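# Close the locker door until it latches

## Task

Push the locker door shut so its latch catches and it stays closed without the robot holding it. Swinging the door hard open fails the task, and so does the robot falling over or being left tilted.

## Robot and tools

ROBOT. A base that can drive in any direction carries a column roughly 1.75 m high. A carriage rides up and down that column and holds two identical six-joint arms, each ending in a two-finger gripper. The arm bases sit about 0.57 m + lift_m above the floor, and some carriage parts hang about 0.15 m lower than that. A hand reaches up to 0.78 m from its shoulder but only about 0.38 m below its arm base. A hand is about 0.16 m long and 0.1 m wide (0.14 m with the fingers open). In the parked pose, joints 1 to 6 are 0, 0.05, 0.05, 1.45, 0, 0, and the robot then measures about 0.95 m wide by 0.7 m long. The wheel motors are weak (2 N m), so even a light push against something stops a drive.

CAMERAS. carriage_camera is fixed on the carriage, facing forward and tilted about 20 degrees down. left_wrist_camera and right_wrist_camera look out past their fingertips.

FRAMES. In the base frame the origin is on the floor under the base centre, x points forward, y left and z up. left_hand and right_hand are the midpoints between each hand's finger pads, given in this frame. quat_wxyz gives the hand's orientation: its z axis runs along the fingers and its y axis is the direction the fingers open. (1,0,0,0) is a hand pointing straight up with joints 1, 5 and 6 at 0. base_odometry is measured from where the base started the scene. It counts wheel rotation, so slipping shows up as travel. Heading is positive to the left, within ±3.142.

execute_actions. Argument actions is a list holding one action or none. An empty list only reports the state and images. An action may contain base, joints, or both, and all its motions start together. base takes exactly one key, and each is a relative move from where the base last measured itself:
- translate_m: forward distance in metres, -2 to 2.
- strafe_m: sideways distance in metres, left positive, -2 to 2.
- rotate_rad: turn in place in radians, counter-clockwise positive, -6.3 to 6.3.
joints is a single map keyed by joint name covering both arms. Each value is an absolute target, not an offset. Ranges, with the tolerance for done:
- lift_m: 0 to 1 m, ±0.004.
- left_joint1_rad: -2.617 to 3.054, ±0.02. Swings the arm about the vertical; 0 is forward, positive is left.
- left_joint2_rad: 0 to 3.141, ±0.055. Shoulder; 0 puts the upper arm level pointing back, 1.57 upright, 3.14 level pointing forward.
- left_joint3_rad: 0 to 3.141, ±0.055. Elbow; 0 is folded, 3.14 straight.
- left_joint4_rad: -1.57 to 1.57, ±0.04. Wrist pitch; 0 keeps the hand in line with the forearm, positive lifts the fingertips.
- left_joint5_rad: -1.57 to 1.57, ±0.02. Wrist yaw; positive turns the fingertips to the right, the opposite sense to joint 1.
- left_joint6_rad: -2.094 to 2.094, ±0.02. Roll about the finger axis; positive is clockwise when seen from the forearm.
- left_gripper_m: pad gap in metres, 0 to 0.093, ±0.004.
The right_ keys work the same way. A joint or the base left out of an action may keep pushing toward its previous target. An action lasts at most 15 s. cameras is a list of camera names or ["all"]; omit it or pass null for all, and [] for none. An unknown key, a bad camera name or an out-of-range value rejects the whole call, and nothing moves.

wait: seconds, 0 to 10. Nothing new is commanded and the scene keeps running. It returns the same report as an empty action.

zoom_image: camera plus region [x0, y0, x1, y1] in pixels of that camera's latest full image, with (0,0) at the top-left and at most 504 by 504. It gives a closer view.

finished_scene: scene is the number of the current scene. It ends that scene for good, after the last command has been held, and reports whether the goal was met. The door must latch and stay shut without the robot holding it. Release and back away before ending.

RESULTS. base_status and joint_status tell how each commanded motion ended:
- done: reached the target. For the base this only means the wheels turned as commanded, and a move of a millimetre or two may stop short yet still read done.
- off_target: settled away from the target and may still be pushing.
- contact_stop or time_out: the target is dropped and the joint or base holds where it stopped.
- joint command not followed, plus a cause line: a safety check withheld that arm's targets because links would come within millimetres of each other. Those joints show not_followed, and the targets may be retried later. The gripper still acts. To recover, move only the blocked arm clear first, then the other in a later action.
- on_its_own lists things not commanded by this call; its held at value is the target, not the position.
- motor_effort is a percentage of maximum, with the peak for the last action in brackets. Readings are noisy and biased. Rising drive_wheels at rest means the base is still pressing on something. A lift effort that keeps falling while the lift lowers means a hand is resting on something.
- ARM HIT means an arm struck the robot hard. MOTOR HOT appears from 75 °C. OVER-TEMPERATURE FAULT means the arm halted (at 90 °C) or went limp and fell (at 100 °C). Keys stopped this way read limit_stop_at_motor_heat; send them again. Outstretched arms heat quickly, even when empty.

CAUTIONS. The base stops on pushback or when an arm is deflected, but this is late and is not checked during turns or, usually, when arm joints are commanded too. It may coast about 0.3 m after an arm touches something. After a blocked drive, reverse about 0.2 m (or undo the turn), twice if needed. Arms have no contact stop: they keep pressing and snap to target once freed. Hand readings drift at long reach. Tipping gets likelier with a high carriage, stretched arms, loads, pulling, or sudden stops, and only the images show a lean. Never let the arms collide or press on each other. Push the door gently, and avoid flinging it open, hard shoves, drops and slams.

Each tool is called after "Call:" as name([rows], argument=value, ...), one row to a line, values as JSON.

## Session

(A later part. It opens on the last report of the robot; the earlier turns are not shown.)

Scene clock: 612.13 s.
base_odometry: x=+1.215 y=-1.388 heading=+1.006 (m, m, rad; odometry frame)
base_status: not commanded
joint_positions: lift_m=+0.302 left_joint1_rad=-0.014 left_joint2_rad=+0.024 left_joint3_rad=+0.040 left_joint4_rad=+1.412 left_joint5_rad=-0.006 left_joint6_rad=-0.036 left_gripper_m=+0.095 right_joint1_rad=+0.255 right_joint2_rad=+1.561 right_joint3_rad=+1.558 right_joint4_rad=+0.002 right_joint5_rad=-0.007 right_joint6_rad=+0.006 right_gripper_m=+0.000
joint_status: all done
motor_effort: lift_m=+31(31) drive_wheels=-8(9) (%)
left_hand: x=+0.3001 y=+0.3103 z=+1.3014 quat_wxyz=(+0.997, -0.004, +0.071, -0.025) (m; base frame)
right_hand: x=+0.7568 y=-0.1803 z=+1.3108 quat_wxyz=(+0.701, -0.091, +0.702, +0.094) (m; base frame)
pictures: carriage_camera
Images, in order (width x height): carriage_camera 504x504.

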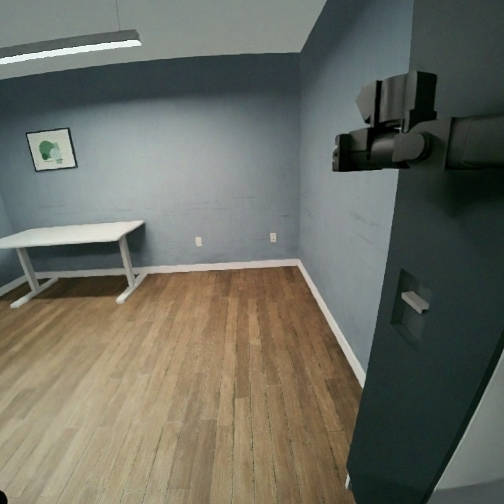

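Call:
execute_actions([
  {"base": {"strafe_m": 0.12}},
], cameras=["carriage_camera"])

Call:
execute_actions([
  {"base": {"translate_m": 0.32}},
], cameras=["carriage_camera", "right_wrist_camera"])

Scene clock: 681.37 s.
base_odometry: x=+1.114 y=-1.324 heading=+1.005 (m, m, rad; odometry frame)
base_status: done
joint_positions: lift_m=+0.302 left_joint1_rad=-0.014 left_joint2_rad=+0.024 left_joint3_rad=+0.040 left_joint4_rad=+1.412 left_joint5_rad=-0.006 left_joint6_rad=-0.036 left_gripper_m=+0.095 right_joint1_rad=+0.252 right_joint2_rad=+1.561 right_joint3_rad=+1.558 right_joint4_rad=+0.002 right_joint5_rad=-0.003 right_joint6_rad=+0.006 right_gripper_m=+0.000
joint_status: not commanded
motor_effort: lift_m=+31(31) drive_wheels=-5(37) (%)
left_hand: x=+0.3001 y=+0.3103 z=+1.3014 quat_wxyz=(+0.997, -0.004, +0.071, -0.025) (m; base frame)
right_hand: x=+0.7574 y=-0.1824 z=+1.3108 quat_wxyz=(+0.701, -0.088, +0.702, +0.092) (m; base frame)
pictures: carriage_camera
Images, in order (width x height): carriage_camera 504x504.

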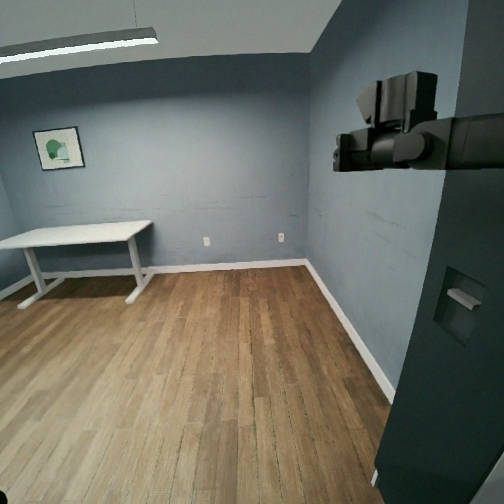

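Scene clock: 684.03 s.
base_odometry: x=+1.285 y=-1.053 heading=+1.007 (m, m, rad; odometry frame)
base_status: done
joint_positions: lift_m=+0.302 left_joint1_rad=-0.014 left_joint2_rad=+0.024 left_joint3_rad=+0.040 left_joint4_rad=+1.412 left_joint5_rad=-0.006 left_joint6_rad=-0.036 left_gripper_m=+0.095 right_joint1_rad=+0.252 right_joint2_rad=+1.563 right_joint3_rad=+1.558 right_joint4_rad=+0.004 right_joint5_rad=-0.003 right_joint6_rad=+0.006 right_gripper_m=+0.000
joint_status: not commanded
motor_effort: lift_m=+31(31) drive_wheels=-12(34) (%)
left_hand: x=+0.3001 y=+0.3103 z=+1.3014 quat_wxyz=(+0.997, -0.004, +0.071, -0.025) (m; base frame)
right_hand: x=+0.7578 y=-0.1823 z=+1.3105 quat_wxyz=(+0.701, -0.088, +0.702, +0.092) (m; base frame)
pictures: carriage_camera, right_wrist_camera
Images, in order (width x height): carriage_camera 504x504, right_wrist_camera 504x504.

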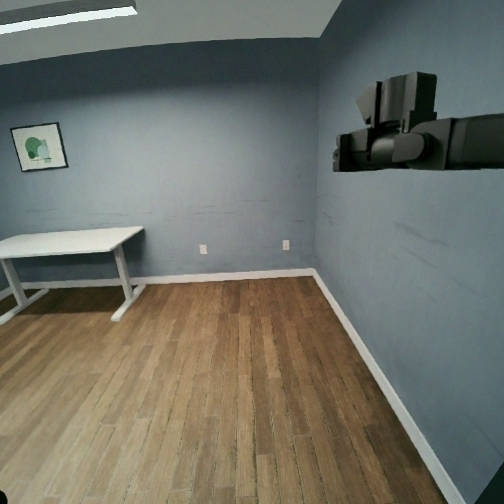

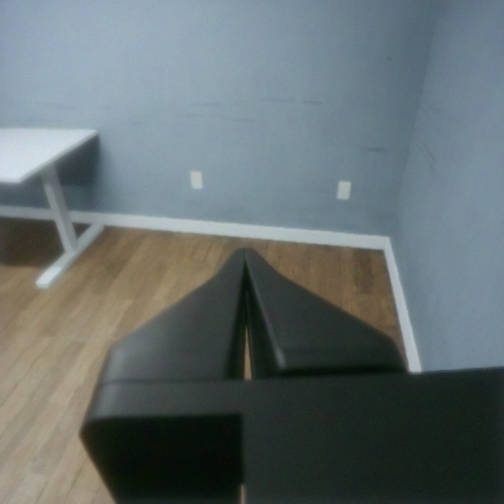

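Call:
execute_actions([
  {"joints": {"right_joint1_rad": 0.1, "right_joint5_rad": 1.55}},
], cameras=["right_wrist_camera"])

Scene clock: 694.90 s.
base_odometry: x=+1.285 y=-1.053 heading=+1.007 (m, m, rad; odometry frame)
base_status: not commanded
joint_positions: lift_m=+0.302 left_joint1_rad=-0.014 left_joint2_rad=+0.024 left_joint3_rad=+0.040 left_joint4_rad=+1.412 left_joint5_rad=-0.006 left_joint6_rad=-0.036 left_gripper_m=+0.095 right_joint1_rad=+0.095 right_joint2_rad=+1.563 right_joint3_rad=+1.558 right_joint4_rad=+0.004 right_joint5_rad=+1.546 right_joint6_rad=+0.006 right_gripper_m=+0.000
joint_status: all done
motor_effort: lift_m=+31(31) drive_wheels=-11(11) (%)
left_hand: x=+0.3001 y=+0.3103 z=+1.3014 quat_wxyz=(+0.997, -0.004, +0.071, -0.025) (m; base frame)
right_hand: x=+0.6212 y=-0.4486 z=+1.3106 quat_wxyz=(+0.530, +0.470, +0.528, -0.468) (m; base frame)
pictures: right_wrist_camera
Images, in order (width x height): right_wrist_camera 504x504.

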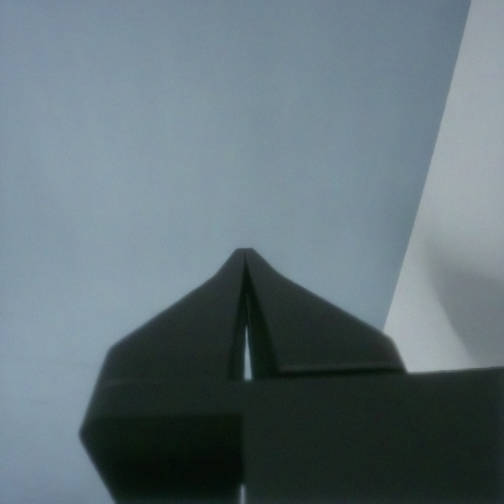

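Call:
execute_actions([
  {"base": {"strafe_m": 0.22}, "joints": {"right_joint1_rad": 0.0}},
], cameras=["right_wrist_camera"])

Scene clock: 711.53 s.
base_odometry: x=+1.099 y=-0.935 heading=+1.006 (m, m, rad; odometry frame)
base_status: done
joint_positions: lift_m=+0.302 left_joint1_rad=-0.014 left_joint2_rad=+0.024 left_joint3_rad=+0.040 left_joint4_rad=+1.412 left_joint5_rad=-0.006 left_joint6_rad=-0.036 left_gripper_m=+0.095 right_joint1_rad=-0.004 right_joint2_rad=+1.563 right_joint3_rad=+1.558 right_joint4_rad=+0.004 right_joint5_rad=+1.547 right_joint6_rad=+0.006 right_gripper_m=+0.000
joint_status: all done
motor_effort: lift_m=+31(31) drive_wheels=-6(37) (%)
left_hand: x=+0.3001 y=+0.3103 z=+1.3014 quat_wxyz=(+0.997, -0.004, +0.071, -0.025) (m; base frame)
right_hand: x=+0.6057 y=-0.4830 z=+1.3106 quat_wxyz=(+0.506, +0.496, +0.504, -0.494) (m; base frame)
pictures: right_wrist_camera
Images, in order (width x height): right_wrist_camera 504x504.

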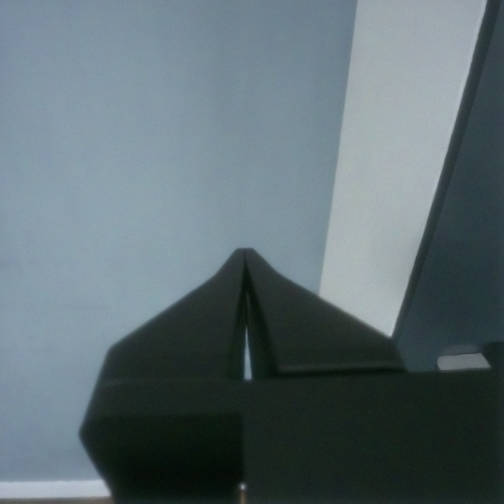

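Now I can see the door's free edge against the side panel. Let me zoom in.

Call:
zoom_image(camera="right_wrist_camera", region=[340, 0, 504, 200])

Call:
zoom_image(camera="right_wrist_camera", region=[370, 220, 504, 390])

Region (340, 0, 504, 200) of right_wrist_camera's 504x504 image, scaled by 2.520, with more detail than that image has; it fills the left 413 columns of this view, and the rest is white.

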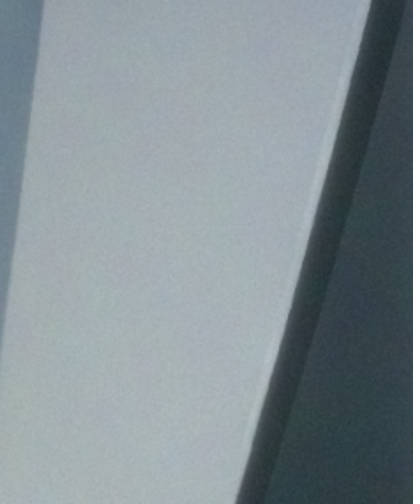

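Region (370, 220, 504, 390) of right_wrist_camera's 504x504 image, scaled by 2.965, with more detail than that image has; it fills the left 397 columns of this view, and the rest is white.

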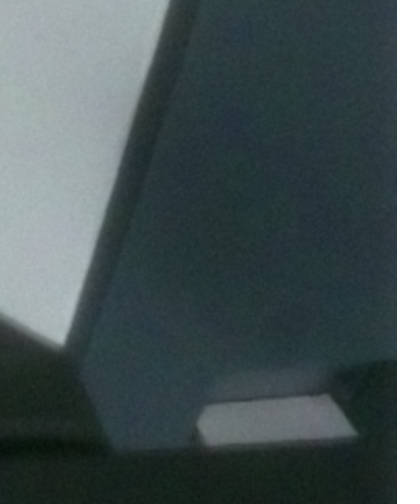

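Call:
execute_actions([
  {"base": {"strafe_m": 0.5}, "joints": {"right_joint1_rad": 0.0, "right_joint2_rad": 0.05, "right_joint3_rad": 0.05, "right_joint4_rad": 1.45, "right_joint5_rad": 0.0, "right_joint6_rad": 0.0}},
], cameras=["carriage_camera", "right_wrist_camera"])

Scene clock: 823.60 s.
base_odometry: x=+0.677 y=-0.667 heading=+1.006 (m, m, rad; odometry frame)
base_status: done
joint_positions: lift_m=+0.302 left_joint1_rad=-0.014 left_joint2_rad=+0.024 left_joint3_rad=+0.040 left_joint4_rad=+1.412 left_joint5_rad=-0.006 left_joint6_rad=-0.036 left_gripper_m=+0.095 right_joint1_rad=-0.004 right_joint2_rad=+0.061 right_joint3_rad=+0.063 right_joint4_rad=+1.451 right_joint5_rad=+0.004 right_joint6_rad=+0.006 right_gripper_m=+0.000
joint_status: all done
motor_effort: lift_m=+31(31) drive_wheels=-6(39) (%)
left_hand: x=+0.3001 y=+0.3103 z=+1.3014 quat_wxyz=(+0.997, -0.004, +0.071, -0.025) (m; base frame)
right_hand: x=+0.2952 y=-0.3107 z=+1.3086 quat_wxyz=(+0.998, +0.002, +0.059, +0.001) (m; base frame)
pictures: carriage_camera, right_wrist_camera
Images, in order (width x height): carriage_camera 504x504, right_wrist_camera 504x504.

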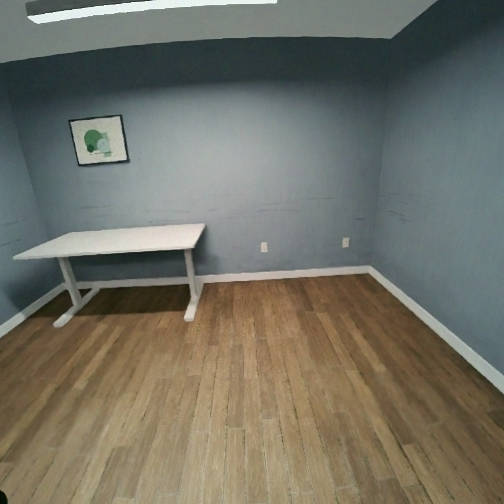

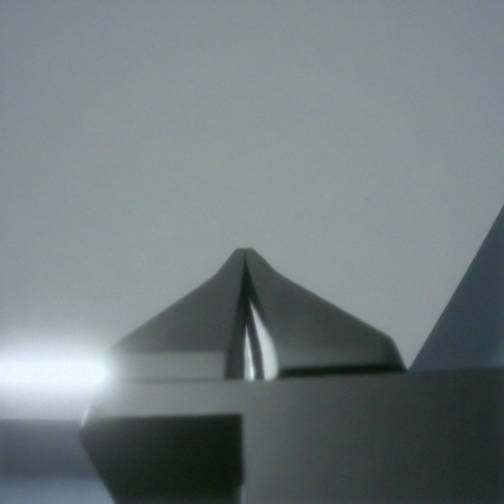

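Call:
execute_actions([
  {"base": {"rotate_rad": -1.2}},
], cameras=["carriage_camera"])

Call:
zoom_image(camera="carriage_camera", region=[200, 150, 400, 350])

Scene clock: 834.10 s.
base_odometry: x=+0.677 y=-0.667 heading=-0.192 (m, m, rad; odometry frame)
base_status: done
joint_positions: lift_m=+0.302 left_joint1_rad=-0.014 left_joint2_rad=+0.024 left_joint3_rad=+0.040 left_joint4_rad=+1.412 left_joint5_rad=-0.006 left_joint6_rad=-0.036 left_gripper_m=+0.095 right_joint1_rad=-0.004 right_joint2_rad=+0.061 right_joint3_rad=+0.063 right_joint4_rad=+1.449 right_joint5_rad=+0.004 right_joint6_rad=+0.006 right_gripper_m=+0.000
joint_status: not commanded
motor_effort: lift_m=+31(31) drive_wheels=+25(47) (%)
left_hand: x=+0.3001 y=+0.3103 z=+1.3014 quat_wxyz=(+0.997, -0.004, +0.071, -0.025) (m; base frame)
right_hand: x=+0.2957 y=-0.3105 z=+1.3086 quat_wxyz=(+0.998, +0.002, +0.060, +0.001) (m; base frame)
pictures: carriage_camera
Images, in order (width x height): carriage_camera 504x504.

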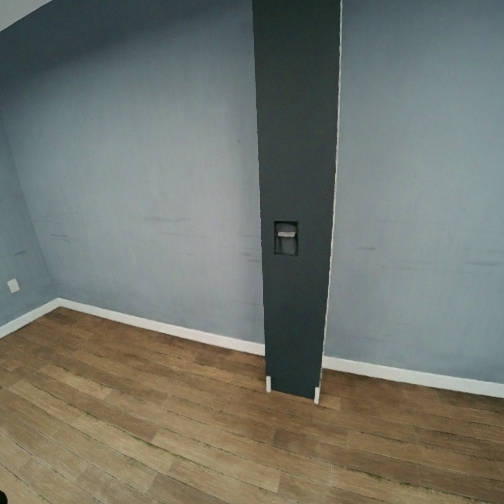

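Region (200, 150, 400, 350) of carriage_camera's 504x504 image, scaled by 2.520, with more detail than that image has.

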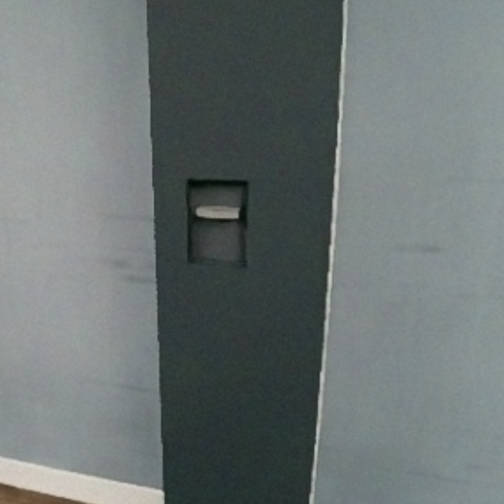

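Call:
zoom_image(camera="carriage_camera", region=[250, 200, 330, 280])

Call:
zoom_image(camera="carriage_camera", region=[240, 330, 360, 420])

Region (250, 200, 330, 280) of carriage_camera's 504x504 image, scaled by 6.300, with more detail than that image has.

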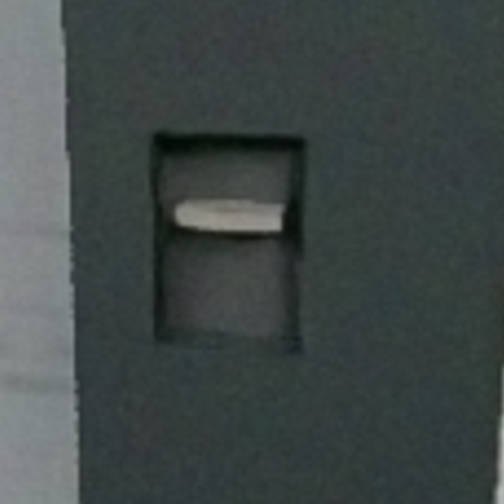

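Region (240, 330, 360, 420) of carriage_camera's 504x504 image, scaled by 4.200, with more detail than that image has; it fills the top 378 rows of this view, and the rest is white.

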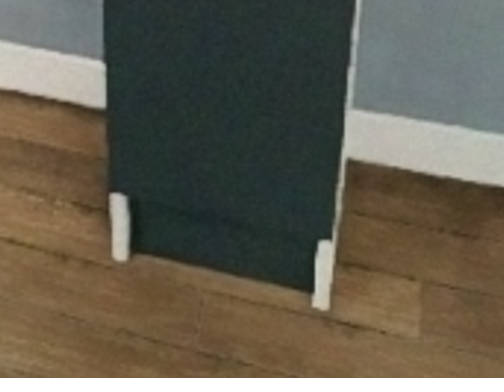

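Call:
finished_scene(scene=1)

The scene is finished: the task was done.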